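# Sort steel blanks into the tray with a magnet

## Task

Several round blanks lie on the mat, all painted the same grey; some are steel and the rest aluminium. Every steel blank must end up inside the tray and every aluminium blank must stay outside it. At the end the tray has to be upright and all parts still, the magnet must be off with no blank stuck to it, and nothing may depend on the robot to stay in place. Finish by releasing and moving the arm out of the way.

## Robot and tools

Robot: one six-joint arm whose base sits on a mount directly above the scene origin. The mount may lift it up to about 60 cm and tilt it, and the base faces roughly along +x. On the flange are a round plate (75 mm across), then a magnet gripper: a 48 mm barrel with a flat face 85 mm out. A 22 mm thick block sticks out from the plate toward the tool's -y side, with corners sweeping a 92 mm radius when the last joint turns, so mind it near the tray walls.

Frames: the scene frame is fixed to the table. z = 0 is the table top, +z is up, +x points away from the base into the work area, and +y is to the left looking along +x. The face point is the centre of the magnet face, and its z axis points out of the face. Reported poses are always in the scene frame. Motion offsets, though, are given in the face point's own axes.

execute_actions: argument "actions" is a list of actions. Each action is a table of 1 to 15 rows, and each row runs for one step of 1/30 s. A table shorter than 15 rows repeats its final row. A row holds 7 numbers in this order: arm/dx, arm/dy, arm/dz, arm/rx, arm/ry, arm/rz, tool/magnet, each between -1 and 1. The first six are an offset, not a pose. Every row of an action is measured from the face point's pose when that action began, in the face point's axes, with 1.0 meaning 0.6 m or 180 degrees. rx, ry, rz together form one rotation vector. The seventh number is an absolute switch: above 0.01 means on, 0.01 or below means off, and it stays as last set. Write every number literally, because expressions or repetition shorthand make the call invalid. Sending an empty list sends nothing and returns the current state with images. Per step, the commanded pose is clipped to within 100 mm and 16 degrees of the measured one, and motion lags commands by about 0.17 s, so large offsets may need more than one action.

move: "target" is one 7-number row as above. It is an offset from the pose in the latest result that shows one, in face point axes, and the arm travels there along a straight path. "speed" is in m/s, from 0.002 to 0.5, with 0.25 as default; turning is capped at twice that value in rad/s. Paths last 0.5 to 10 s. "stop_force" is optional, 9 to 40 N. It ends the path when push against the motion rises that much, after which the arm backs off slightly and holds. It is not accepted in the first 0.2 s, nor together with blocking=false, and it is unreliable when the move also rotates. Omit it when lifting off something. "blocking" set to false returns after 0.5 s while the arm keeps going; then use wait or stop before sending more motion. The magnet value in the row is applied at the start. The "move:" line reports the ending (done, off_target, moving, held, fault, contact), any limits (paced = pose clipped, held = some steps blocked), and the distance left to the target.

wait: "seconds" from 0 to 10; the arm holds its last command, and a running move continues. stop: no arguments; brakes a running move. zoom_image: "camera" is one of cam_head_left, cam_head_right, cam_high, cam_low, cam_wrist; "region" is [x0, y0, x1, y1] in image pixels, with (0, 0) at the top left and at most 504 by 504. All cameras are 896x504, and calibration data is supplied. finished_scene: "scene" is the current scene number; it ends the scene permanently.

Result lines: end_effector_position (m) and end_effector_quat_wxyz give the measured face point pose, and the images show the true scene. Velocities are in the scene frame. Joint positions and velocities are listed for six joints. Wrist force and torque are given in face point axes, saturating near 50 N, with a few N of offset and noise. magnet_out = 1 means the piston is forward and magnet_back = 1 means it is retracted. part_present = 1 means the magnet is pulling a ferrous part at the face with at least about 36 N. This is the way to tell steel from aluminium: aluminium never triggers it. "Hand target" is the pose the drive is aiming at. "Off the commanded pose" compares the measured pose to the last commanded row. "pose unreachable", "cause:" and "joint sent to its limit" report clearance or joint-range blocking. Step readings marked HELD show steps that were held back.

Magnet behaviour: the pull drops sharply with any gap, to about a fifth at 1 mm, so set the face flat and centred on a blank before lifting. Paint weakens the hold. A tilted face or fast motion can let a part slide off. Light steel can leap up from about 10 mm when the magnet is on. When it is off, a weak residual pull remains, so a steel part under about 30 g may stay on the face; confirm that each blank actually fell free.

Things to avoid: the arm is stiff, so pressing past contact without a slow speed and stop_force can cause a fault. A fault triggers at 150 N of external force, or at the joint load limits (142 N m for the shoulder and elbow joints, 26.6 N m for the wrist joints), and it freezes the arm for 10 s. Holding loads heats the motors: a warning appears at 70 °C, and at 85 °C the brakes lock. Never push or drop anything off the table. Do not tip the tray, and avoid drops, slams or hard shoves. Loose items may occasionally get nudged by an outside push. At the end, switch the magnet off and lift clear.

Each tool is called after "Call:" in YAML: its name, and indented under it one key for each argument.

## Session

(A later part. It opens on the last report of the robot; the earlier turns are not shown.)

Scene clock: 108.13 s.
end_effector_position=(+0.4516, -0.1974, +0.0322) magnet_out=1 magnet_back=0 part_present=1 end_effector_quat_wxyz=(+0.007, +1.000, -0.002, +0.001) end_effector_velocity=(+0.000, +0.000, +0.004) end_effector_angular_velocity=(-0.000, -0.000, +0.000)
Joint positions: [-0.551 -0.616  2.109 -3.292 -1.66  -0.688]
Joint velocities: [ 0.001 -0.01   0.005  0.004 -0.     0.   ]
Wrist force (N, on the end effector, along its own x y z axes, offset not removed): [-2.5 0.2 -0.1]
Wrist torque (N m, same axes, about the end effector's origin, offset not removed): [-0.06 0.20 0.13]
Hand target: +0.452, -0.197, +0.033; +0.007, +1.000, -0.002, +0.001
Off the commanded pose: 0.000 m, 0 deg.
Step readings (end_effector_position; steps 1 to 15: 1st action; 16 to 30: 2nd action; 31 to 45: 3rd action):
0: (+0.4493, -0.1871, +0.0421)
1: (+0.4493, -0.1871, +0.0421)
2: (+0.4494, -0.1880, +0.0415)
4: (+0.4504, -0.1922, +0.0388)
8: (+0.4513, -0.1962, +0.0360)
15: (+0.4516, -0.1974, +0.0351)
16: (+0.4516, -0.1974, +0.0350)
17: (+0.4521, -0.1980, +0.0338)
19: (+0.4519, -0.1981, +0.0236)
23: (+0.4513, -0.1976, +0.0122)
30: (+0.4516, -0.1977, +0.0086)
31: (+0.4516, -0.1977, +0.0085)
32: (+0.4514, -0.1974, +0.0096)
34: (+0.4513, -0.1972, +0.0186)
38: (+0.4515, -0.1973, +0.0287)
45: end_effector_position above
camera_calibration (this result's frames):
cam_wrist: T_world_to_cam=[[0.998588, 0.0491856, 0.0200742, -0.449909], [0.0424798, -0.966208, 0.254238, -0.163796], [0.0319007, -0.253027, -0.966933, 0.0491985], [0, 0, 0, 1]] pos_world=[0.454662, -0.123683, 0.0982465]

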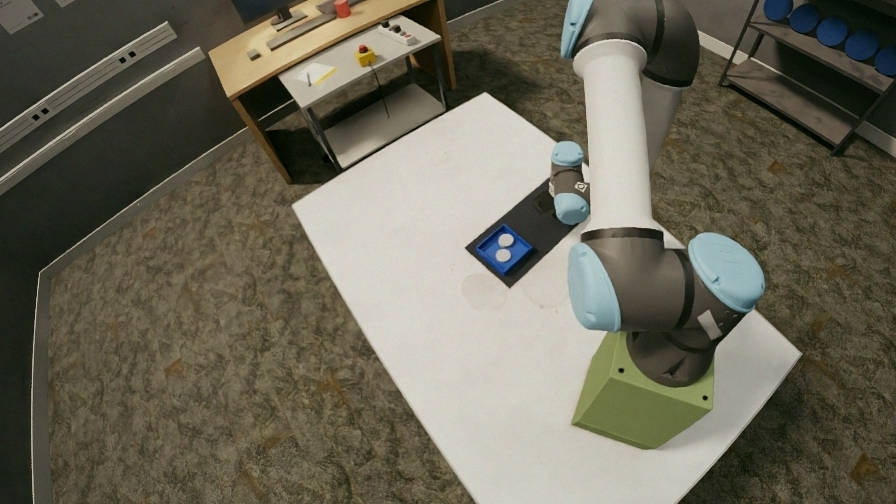

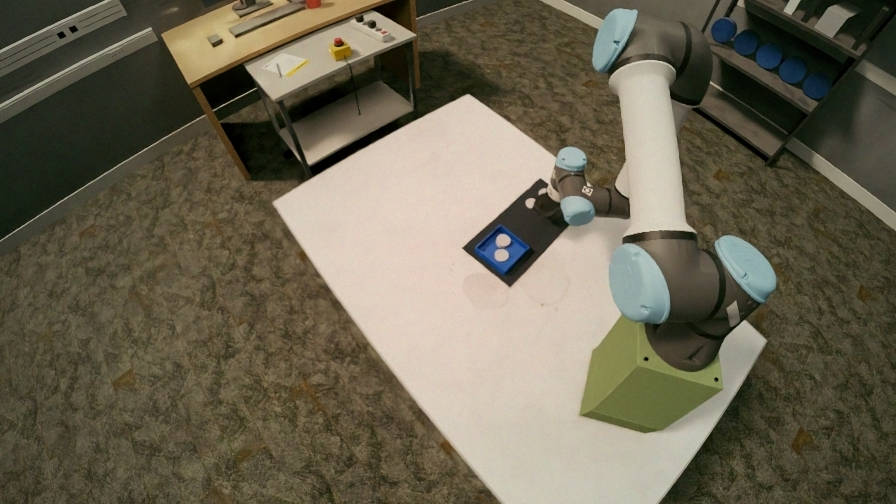

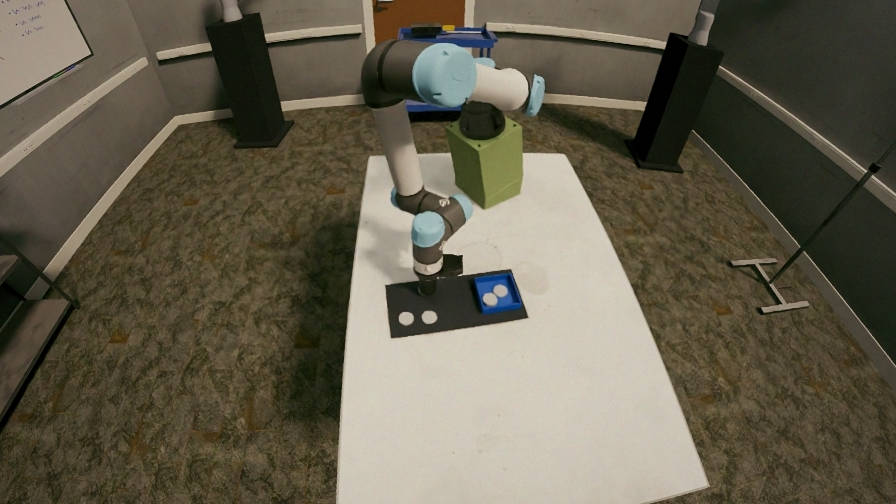

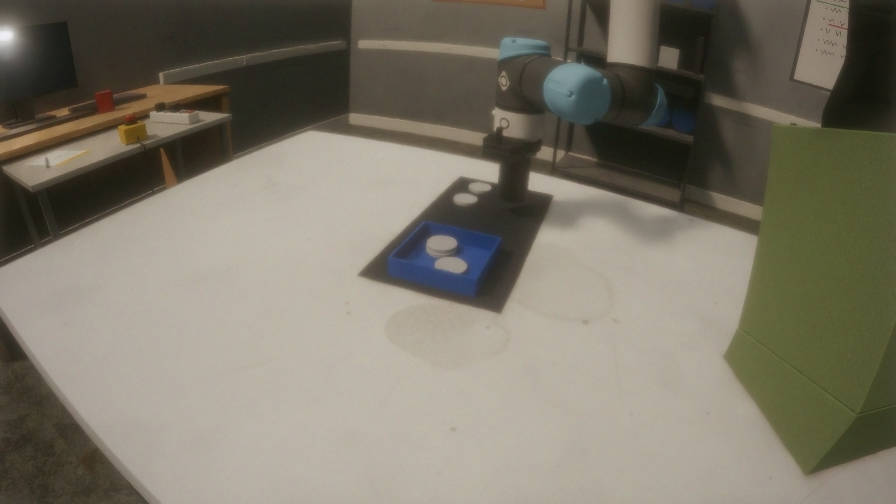

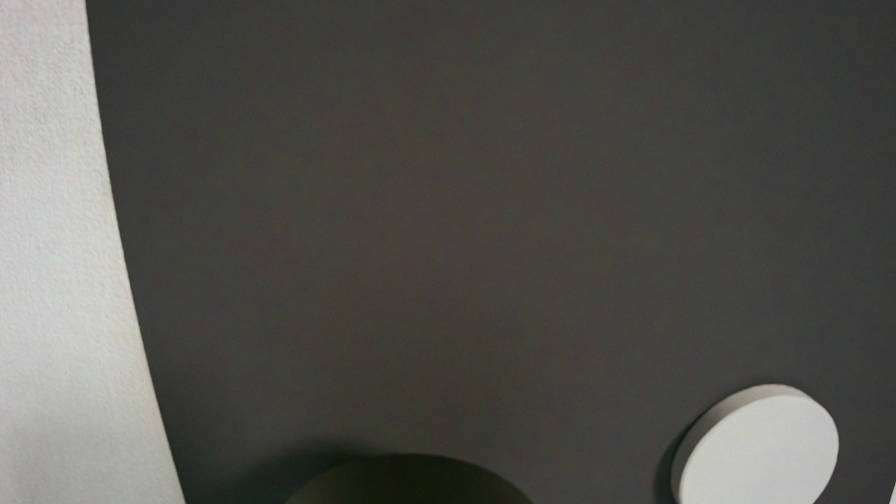

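Call:
move:
  target: [0.004,-0.17,-0.058,0,0,0,1]
  speed: 0.35

Call:
move:
  target: [0.005,-0.189,0,0,0,0,1]
  speed: 0.35

Call:
execute_actions:
  actions:
    - [[0,0,0.056,0,0,0,1]]
    - [[0,0,0,0,0,0,0]]
    - [[0,0,-0.08,0,0,0,0]]
    - [[-0.03,0.15,-0.03,0,0,0,0]]
    - [[0,0,0,0,0,0,0]]

Scene clock: 116.93 s.
end_effector_position=(+0.4545, -0.0949, +0.0656) magnet_out=1 magnet_back=0 part_present=1 end_effector_quat_wxyz=(+0.007, +1.000, -0.002, +0.001) end_effector_velocity=(-0.000, +0.002, +0.000) end_effector_angular_velocity=(+0.001, +0.001, -0.000)
Joint positions: [-0.356 -0.662  2.211 -3.326 -1.702 -0.496]
Joint velocities: [ 0.004 -0.001  0.001  0.001 -0.     0.004]
Wrist force (N, on the end effector, along its own x y z axes, offset not removed): [-3.6 -0.6 -0.6]
Wrist torque (N m, same axes, about the end effector's origin, offset not removed): [-0.10 0.31 0.12]
Hand target: +0.455, -0.095, +0.066; +0.007, +1.000, -0.002, +0.001
Off the commanded pose: 0.000 m, 0 deg.
move: done
camera_calibration (this result's frames):
cam_wrist: T_world_to_cam=[[0.998589, 0.0490845, 0.0202535, -0.458626], [0.0423532, -0.966345, 0.253741, -0.0733506], [0.0320266, -0.252525, -0.96706, 0.107258], [0, 0, 0, 1]] pos_world=[0.457651, -0.0212853, 0.131626]

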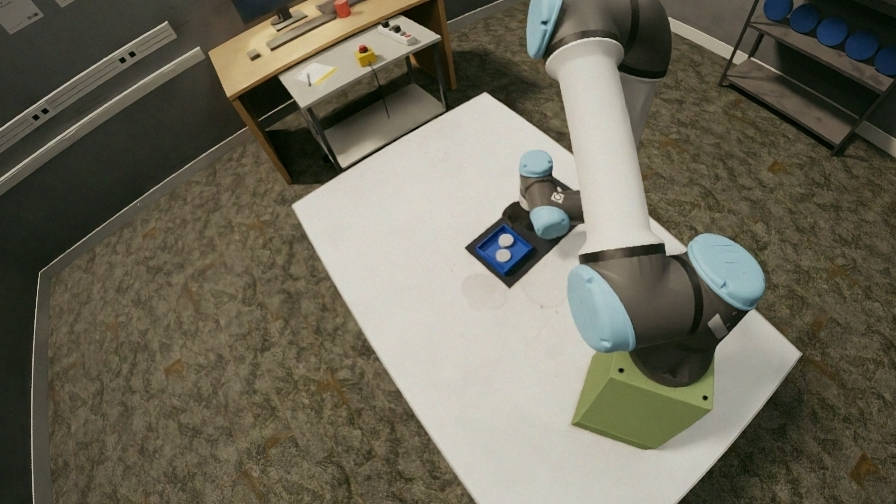

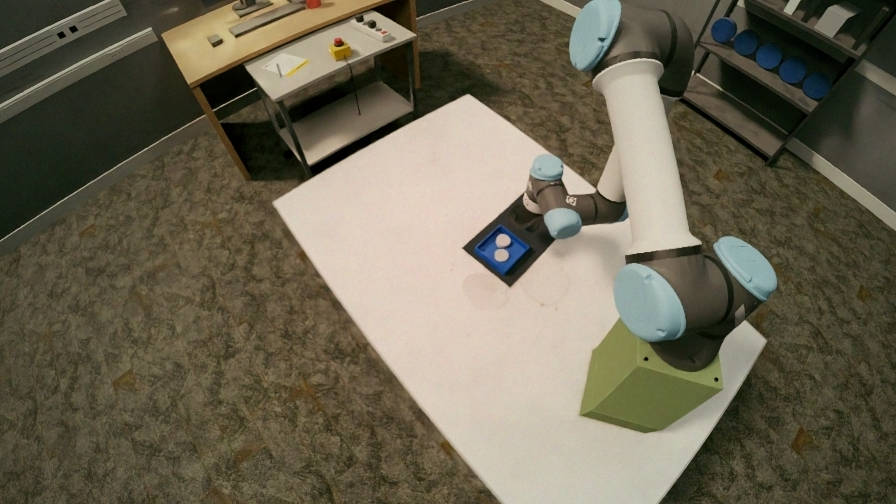

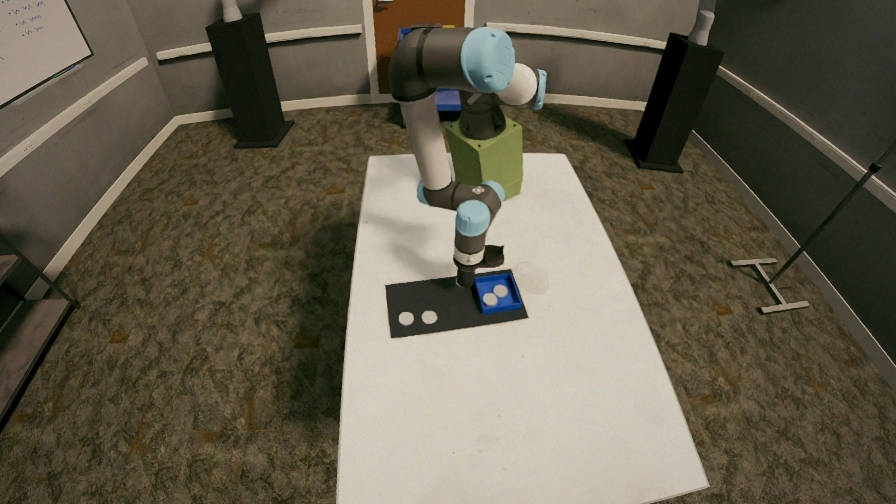

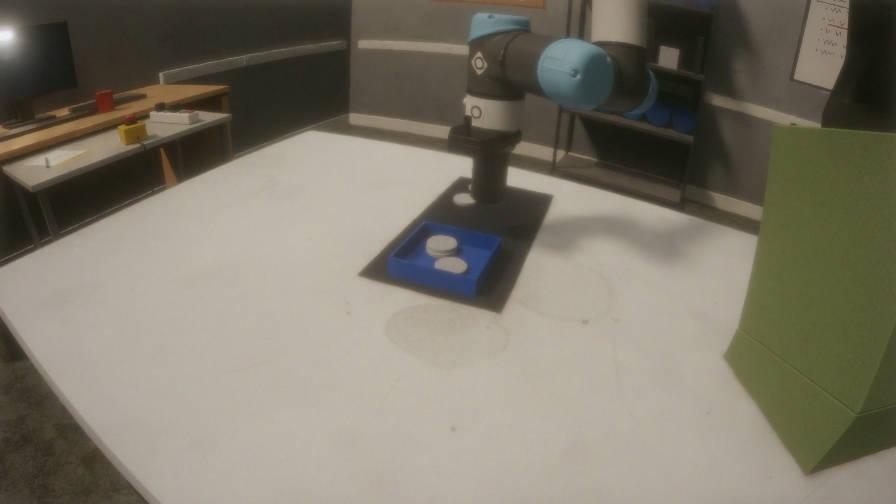

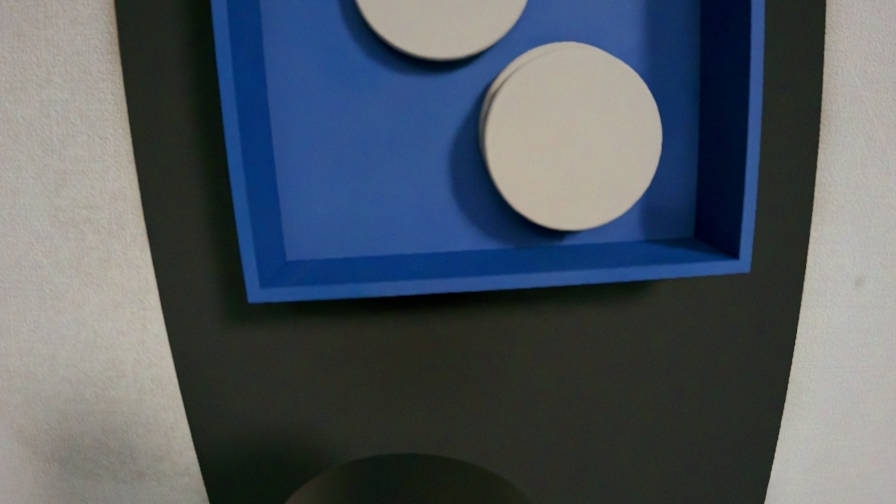

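Scene clock: 117.93 s.
end_effector_position=(+0.4582, +0.0184, +0.0641) magnet_out=1 magnet_back=0 part_present=1 end_effector_quat_wxyz=(+0.006, +1.000, -0.002, +0.001) end_effector_velocity=(+0.000, +0.002, -0.000) end_effector_angular_velocity=(-0.000, +0.001, -0.000)
Joint positions: [-0.116 -0.604  2.2   -3.336 -1.746 -0.258]
Joint velocities: [ 0.004  0.001 -0.001  0.003 -0.001  0.005]
Wrist force (N, on the end effector, along its own x y z axes, offset not removed): [-3.2 0.4 0.8]
Wrist torque (N m, same axes, about the end effector's origin, offset not removed): [0.04 0.25 0.21]
Hand target: +0.458, +0.019, +0.064; +0.007, +1.000, -0.002, +0.001
Off the commanded pose: 0.000 m, 0 deg.
move: done
camera_calibration (this result's frames):
cam_wrist: T_world_to_cam=[[0.998592, 0.048989, 0.0203506, -0.467779], [0.042258, -0.966521, 0.253082, 0.0365106], [0.0320675, -0.251866, -0.967231, 0.134294], [0, 0, 0, 1]] pos_world=[0.461271, 0.0920283, 0.130173]

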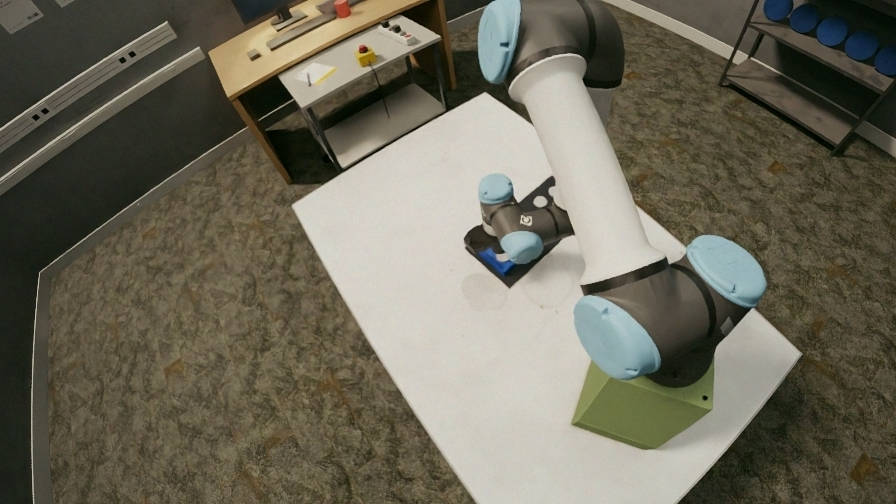

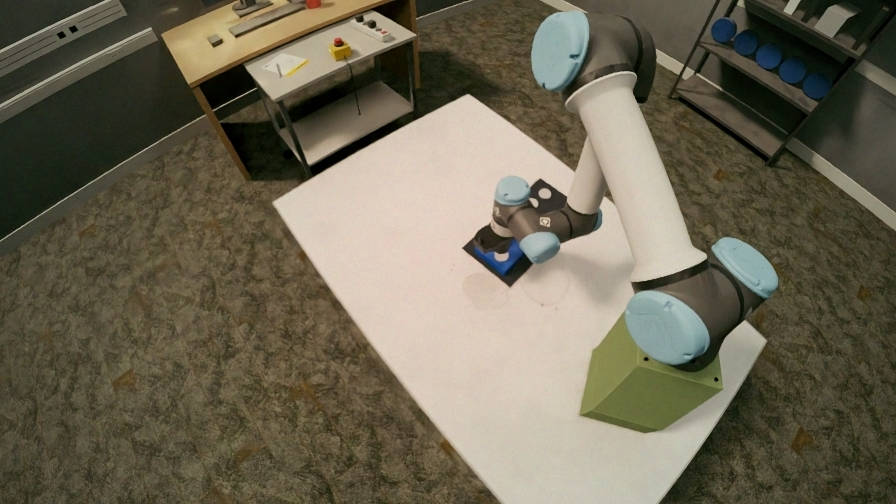

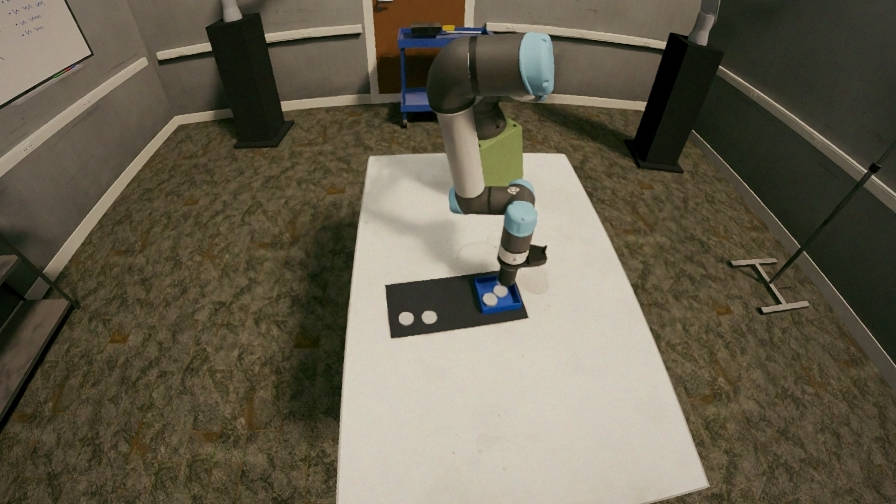

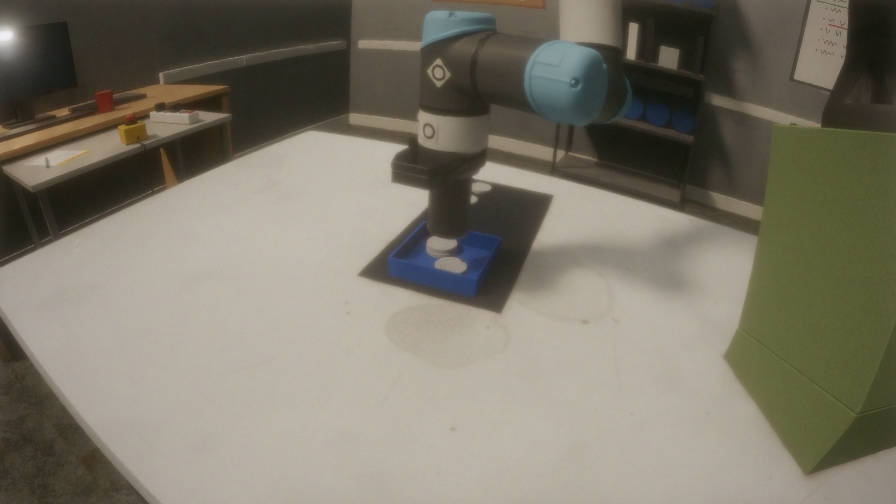

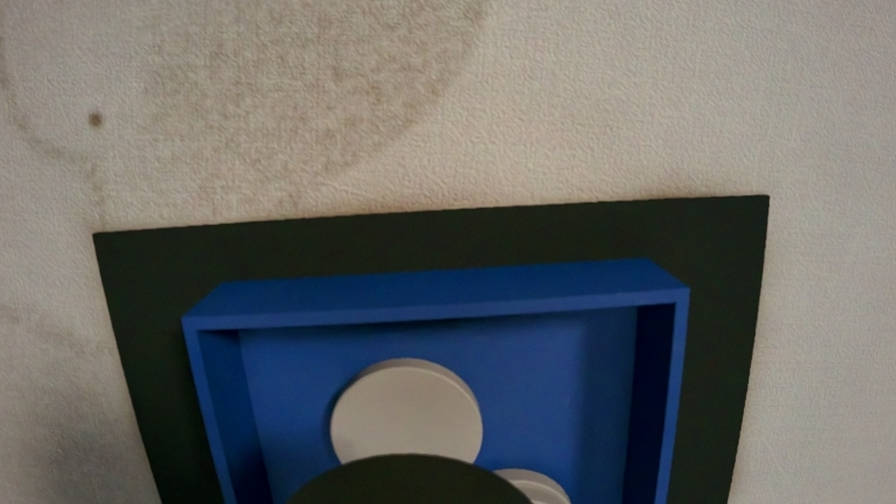

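Scene clock: 120.43 s.
end_effector_position=(+0.4397, -0.0693, +0.0968) magnet_out=0 magnet_back=1 part_present=0 end_effector_quat_wxyz=(+0.007, +1.000, -0.002, +0.001) end_effector_velocity=(+0.001, -0.000, +0.000) end_effector_angular_velocity=(-0.000, -0.002, -0.000)
Joint positions: [-0.31  -0.736  2.295 -3.33  -1.712 -0.45 ]
Joint velocities: [-0.     0.    -0.001 -0.001  0.001  0.   ]
Wrist force (N, on the end effector, along its own x y z axes, offset not removed): [-3.8 -0.1 -0.8]
Wrist torque (N m, same axes, about the end effector's origin, offset not removed): [-0.10 0.33 0.12]
Hand target: +0.440, -0.069, +0.097; +0.007, +1.000, -0.002, +0.001
Off the commanded pose: 0.000 m, 0 deg.
Step readings (end_effector_position; steps 1 to 15: 1st action; 16 to 30: 2nd action; 31 to 45: 3rd action; 46 to 60: 4th action; 61 to 75: 5th action):
0: (+0.4582, +0.0184, +0.0641)
1: (+0.4582, +0.0185, +0.0641)
2: (+0.4590, +0.0179, +0.0628)
4: (+0.4592, +0.0174, +0.0508)
8: (+0.4577, +0.0180, +0.0361)
15: (+0.4581, +0.0180, +0.0310)
16: (+0.4581, +0.0180, +0.0308)
17: (+0.4581, +0.0180, +0.0308)
19: (+0.4581, +0.0180, +0.0308)
23: (+0.4582, +0.0179, +0.0308)
30: (+0.4581, +0.0179, +0.0309)
31: (+0.4581, +0.0179, +0.0310)
32: (+0.4571, +0.0188, +0.0323)
34: (+0.4553, +0.0202, +0.0474)
38: (+0.4575, +0.0192, +0.0695)
45: (+0.4580, +0.0187, +0.0781)
46: (+0.4581, +0.0186, +0.0783)
47: (+0.4577, +0.0169, +0.0797)
49: (+0.4520, -0.0074, +0.0867)
53: (+0.4425, -0.0516, +0.0930)
60: (+0.4398, -0.0693, +0.0968)
61: (+0.4397, -0.0698, +0.0969)
62: (+0.4397, -0.0700, +0.0970)
64: (+0.4397, -0.0698, +0.0970)
68: (+0.4396, -0.0694, +0.0969)
75: end_effector_position above
camera_calibration (this result's frames):
cam_wrist: T_world_to_cam=[[0.998626, 0.0483583, 0.0201954, -0.445799], [0.0416321, -0.966112, 0.254745, -0.0556371], [0.03183, -0.253555, -0.966797, 0.144425], [0, 0, 0, 1]] pos_world=[0.442905, 0.00442592, 0.162806]

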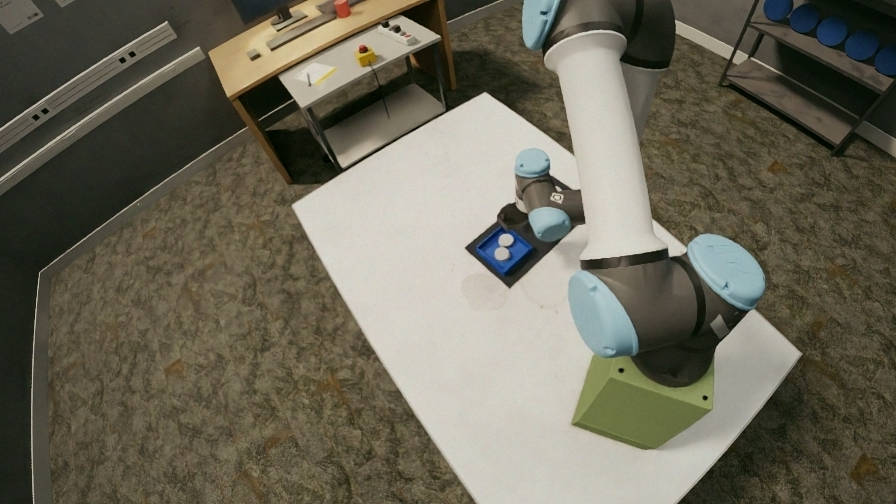

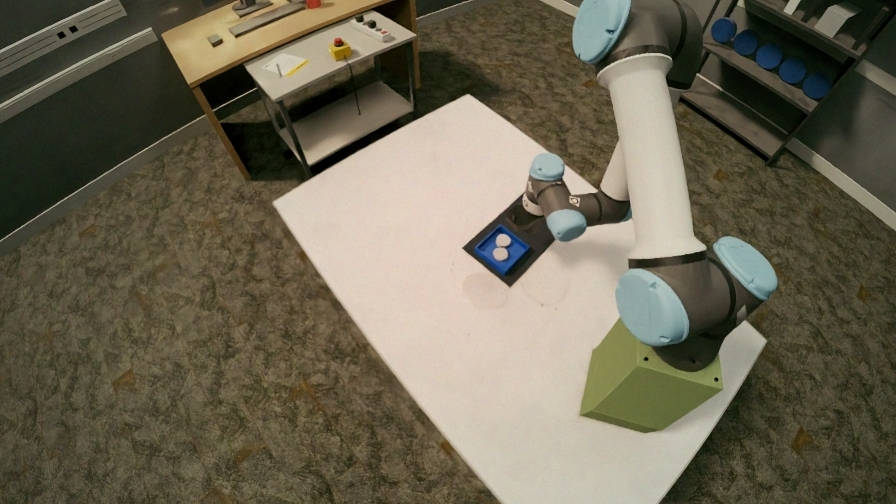

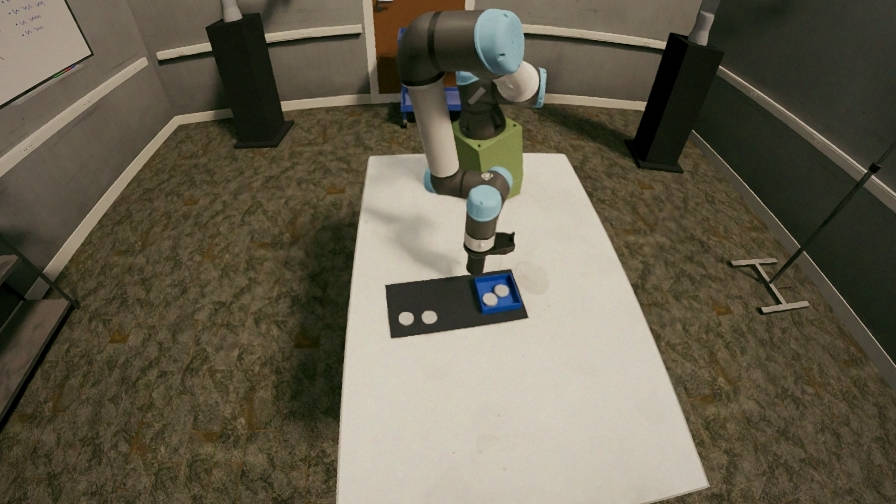

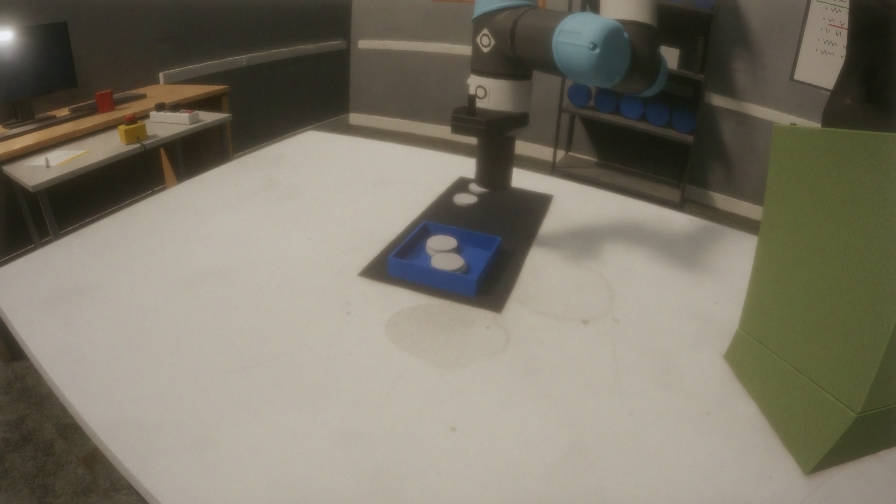

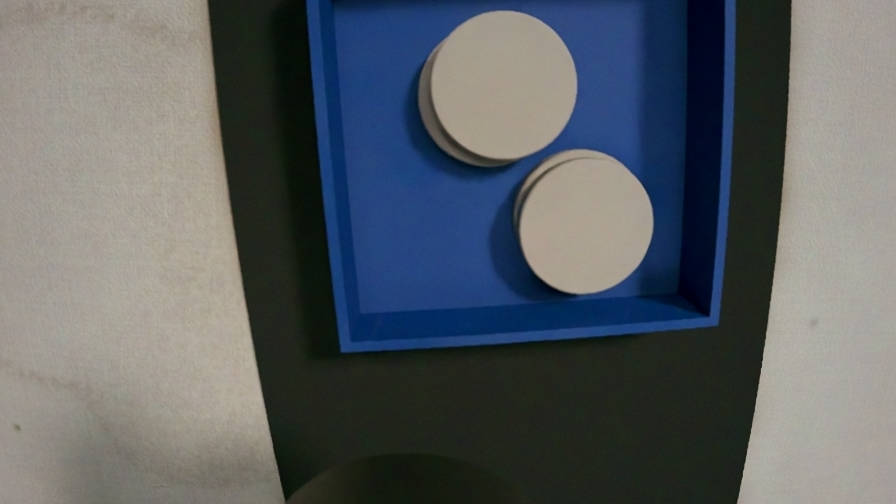

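Call:
move:
  target: [0.151,0.2045,0.103,0,0,0,0]
  speed: 0.35

Call:
execute_actions:
  actions:
    - [[0,0,0.044,0,0,0,1]]
    - [[0,0,-0.08,0,0,0,1]]

Scene clock: 126.53 s.
end_effector_position=(+0.5294, -0.1935, +0.0370) magnet_out=0 magnet_back=1 part_present=0 end_effector_quat_wxyz=(+0.008, +1.000, -0.002, +0.001) end_effector_velocity=(+0.001, -0.001, -0.001) end_effector_angular_velocity=(+0.000, +0.001, -0.000)
Joint positions: [-0.453 -0.619  1.925 -3.095 -1.682 -0.591]
Joint velocities: [-0.001  0.003 -0.006  0.004 -0.    -0.   ]
Wrist force (N, on the end effector, along its own x y z axes, offset not removed): [-3.7 0.4 0.2]
Wrist torque (N m, same axes, about the end effector's origin, offset not removed): [-0.02 0.31 0.12]
Hand target: +0.530, -0.194, +0.037; +0.008, +1.000, -0.002, +0.001
Off the commanded pose: 0.000 m, 0 deg.
move: done
camera_calibration (this result's frames):
cam_wrist: T_world_to_cam=[[0.998622, 0.0484472, 0.0201586, -0.528127], [0.0417149, -0.966008, 0.255124, -0.164132], [0.0318334, -0.253932, -0.966698, 0.0521289], [0, 0, 0, 1]] pos_world=[0.532587, -0.11973, 0.102913]

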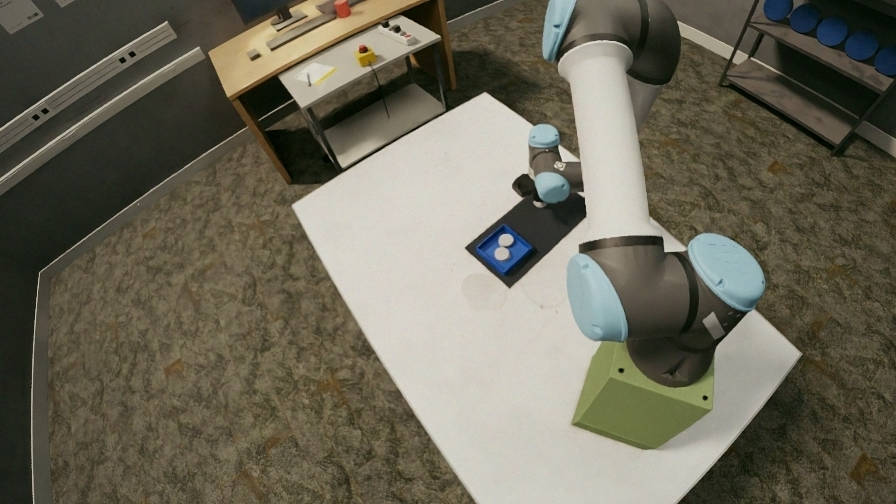

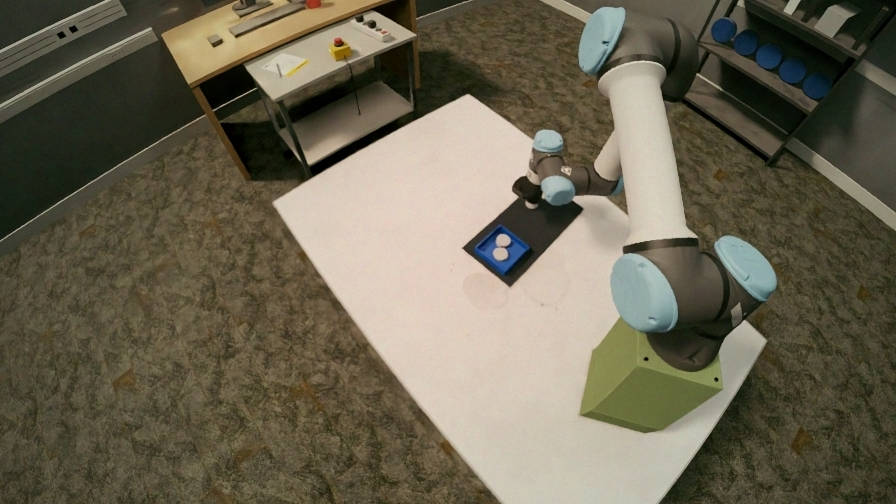

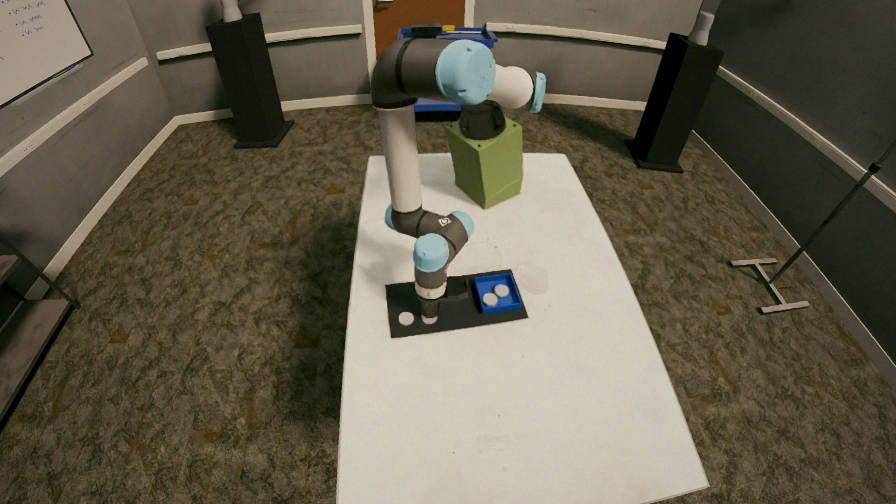

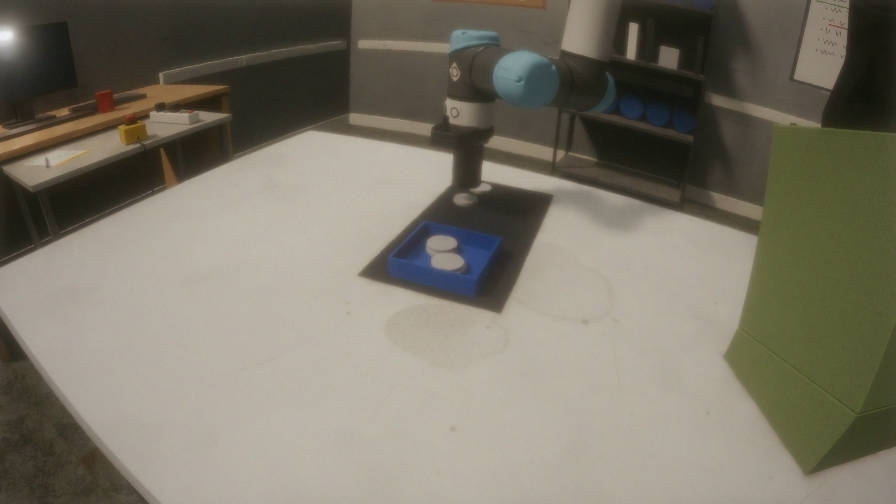

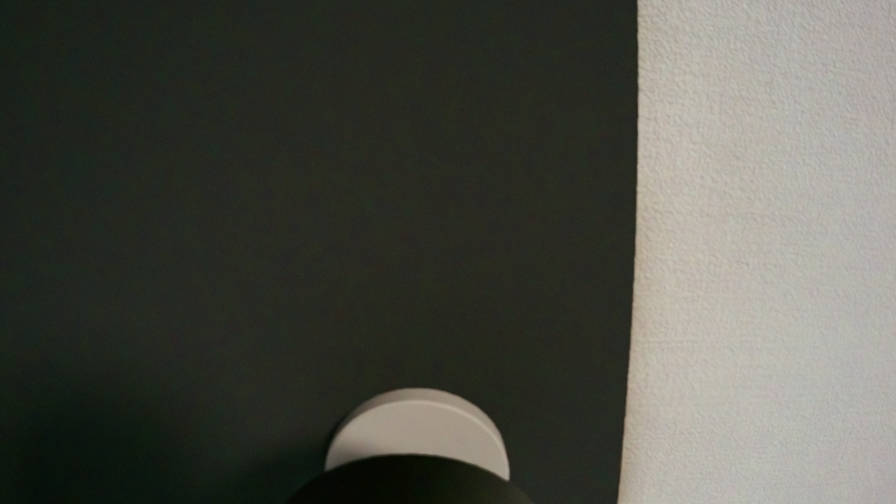

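Scene clock: 127.53 s.
end_effector_position=(+0.5294, -0.1931, +0.0580) magnet_out=1 magnet_back=0 part_present=0 end_effector_quat_wxyz=(+0.008, +1.000, -0.002, +0.001) end_effector_velocity=(+0.000, -0.001, +0.010) end_effector_angular_velocity=(-0.002, -0.002, +0.000)
Joint positions: [-0.449 -0.672  1.953 -3.07  -1.683 -0.587]
Joint velocities: [ 0.001 -0.023  0.011  0.01  -0.001  0.001]
Wrist force (N, on the end effector, along its own x y z axes, offset not removed): [-3.4 0.0 -0.3]
Wrist torque (N m, same axes, about the end effector's origin, offset not removed): [-0.04 0.34 0.20]
Hand target: +0.529, -0.193, +0.059; +0.008, +1.000, -0.002, +0.001
Off the commanded pose: 0.001 m, 0 deg.
Step readings (end_effector_position; steps 1 to 15: 1st action; 16 to 30: 2nd action):
0: (+0.5294, -0.1935, +0.0370)
1: (+0.5295, -0.1935, +0.0369)
2: (+0.5299, -0.1940, +0.0356)
4: (+0.5295, -0.1941, +0.0255)
8: (+0.5290, -0.1937, +0.0145)
15: (+0.5294, -0.1939, +0.0109)
16: (+0.5294, -0.1939, +0.0108)
17: (+0.5288, -0.1930, +0.0119)
19: (+0.5281, -0.1917, +0.0275)
23: (+0.5295, -0.1928, +0.0497)
30: end_effector_position above
camera_calibration (this result's frames):
cam_wrist: T_world_to_cam=[[0.998624, 0.0484297, 0.0201057, -0.528534], [0.0417128, -0.966019, 0.255084, -0.169136], [0.0317761, -0.253894, -0.96671, 0.0726427], [0, 0, 0, 1]] pos_world=[0.532554, -0.119348, 0.123995]

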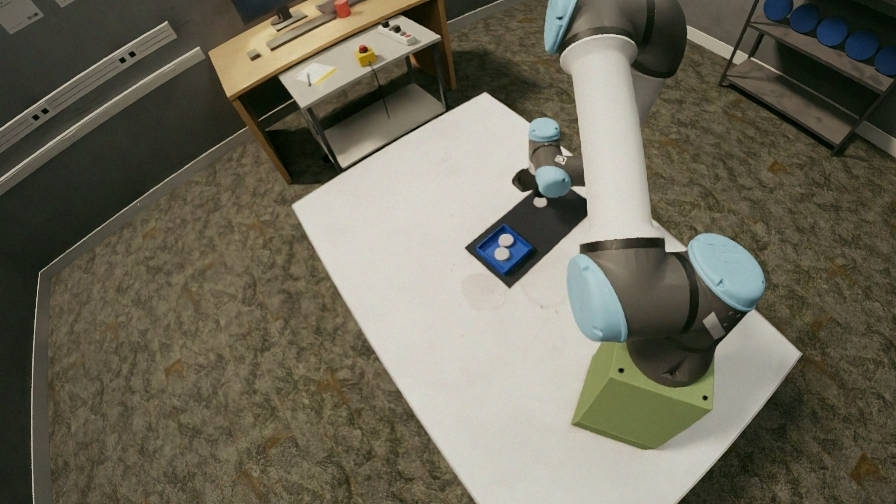

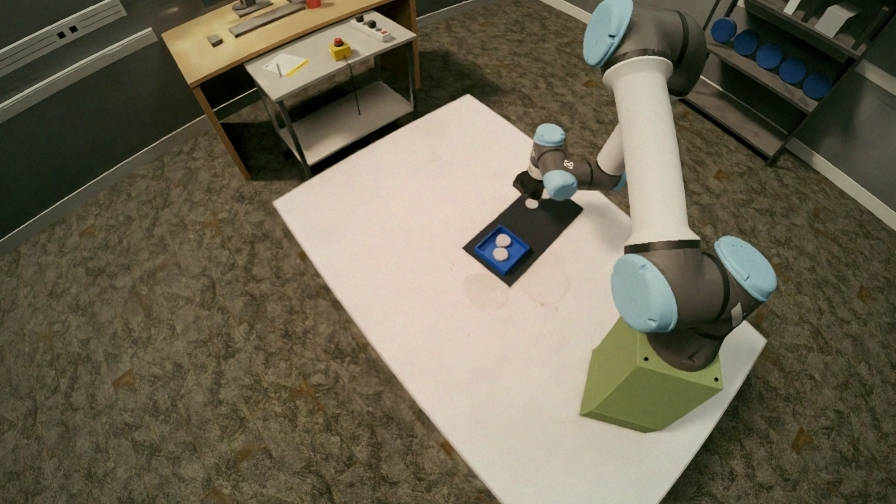

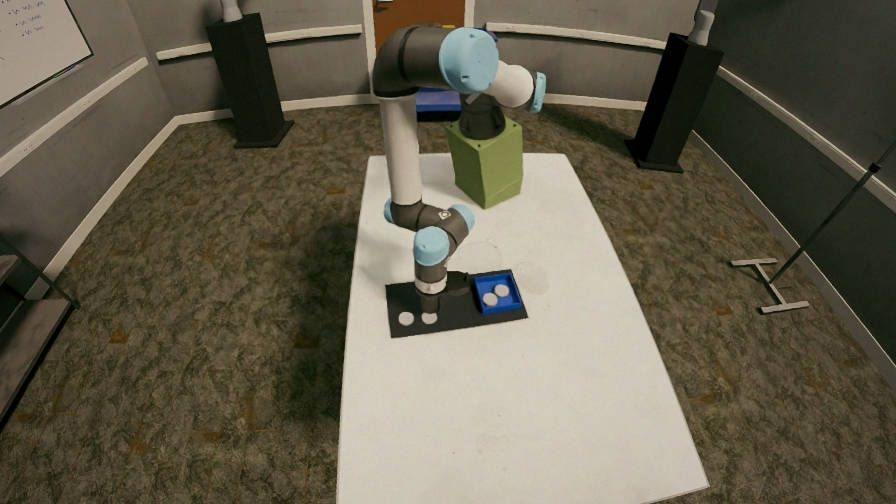

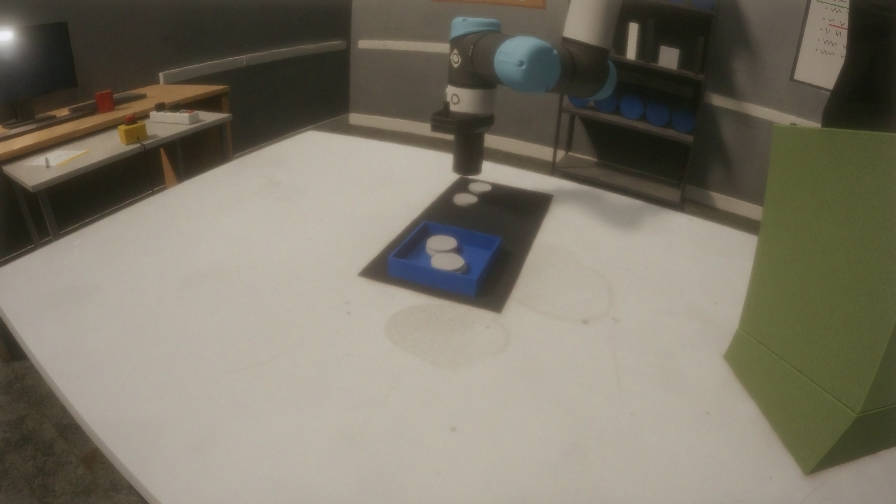

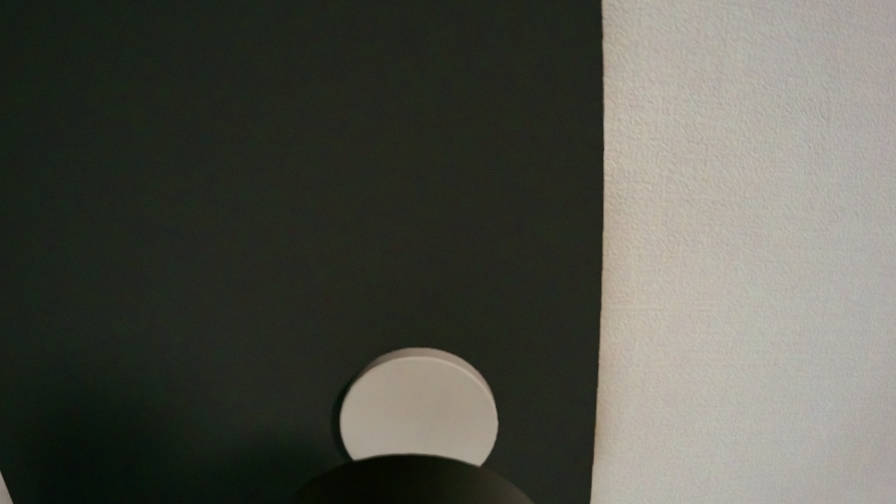

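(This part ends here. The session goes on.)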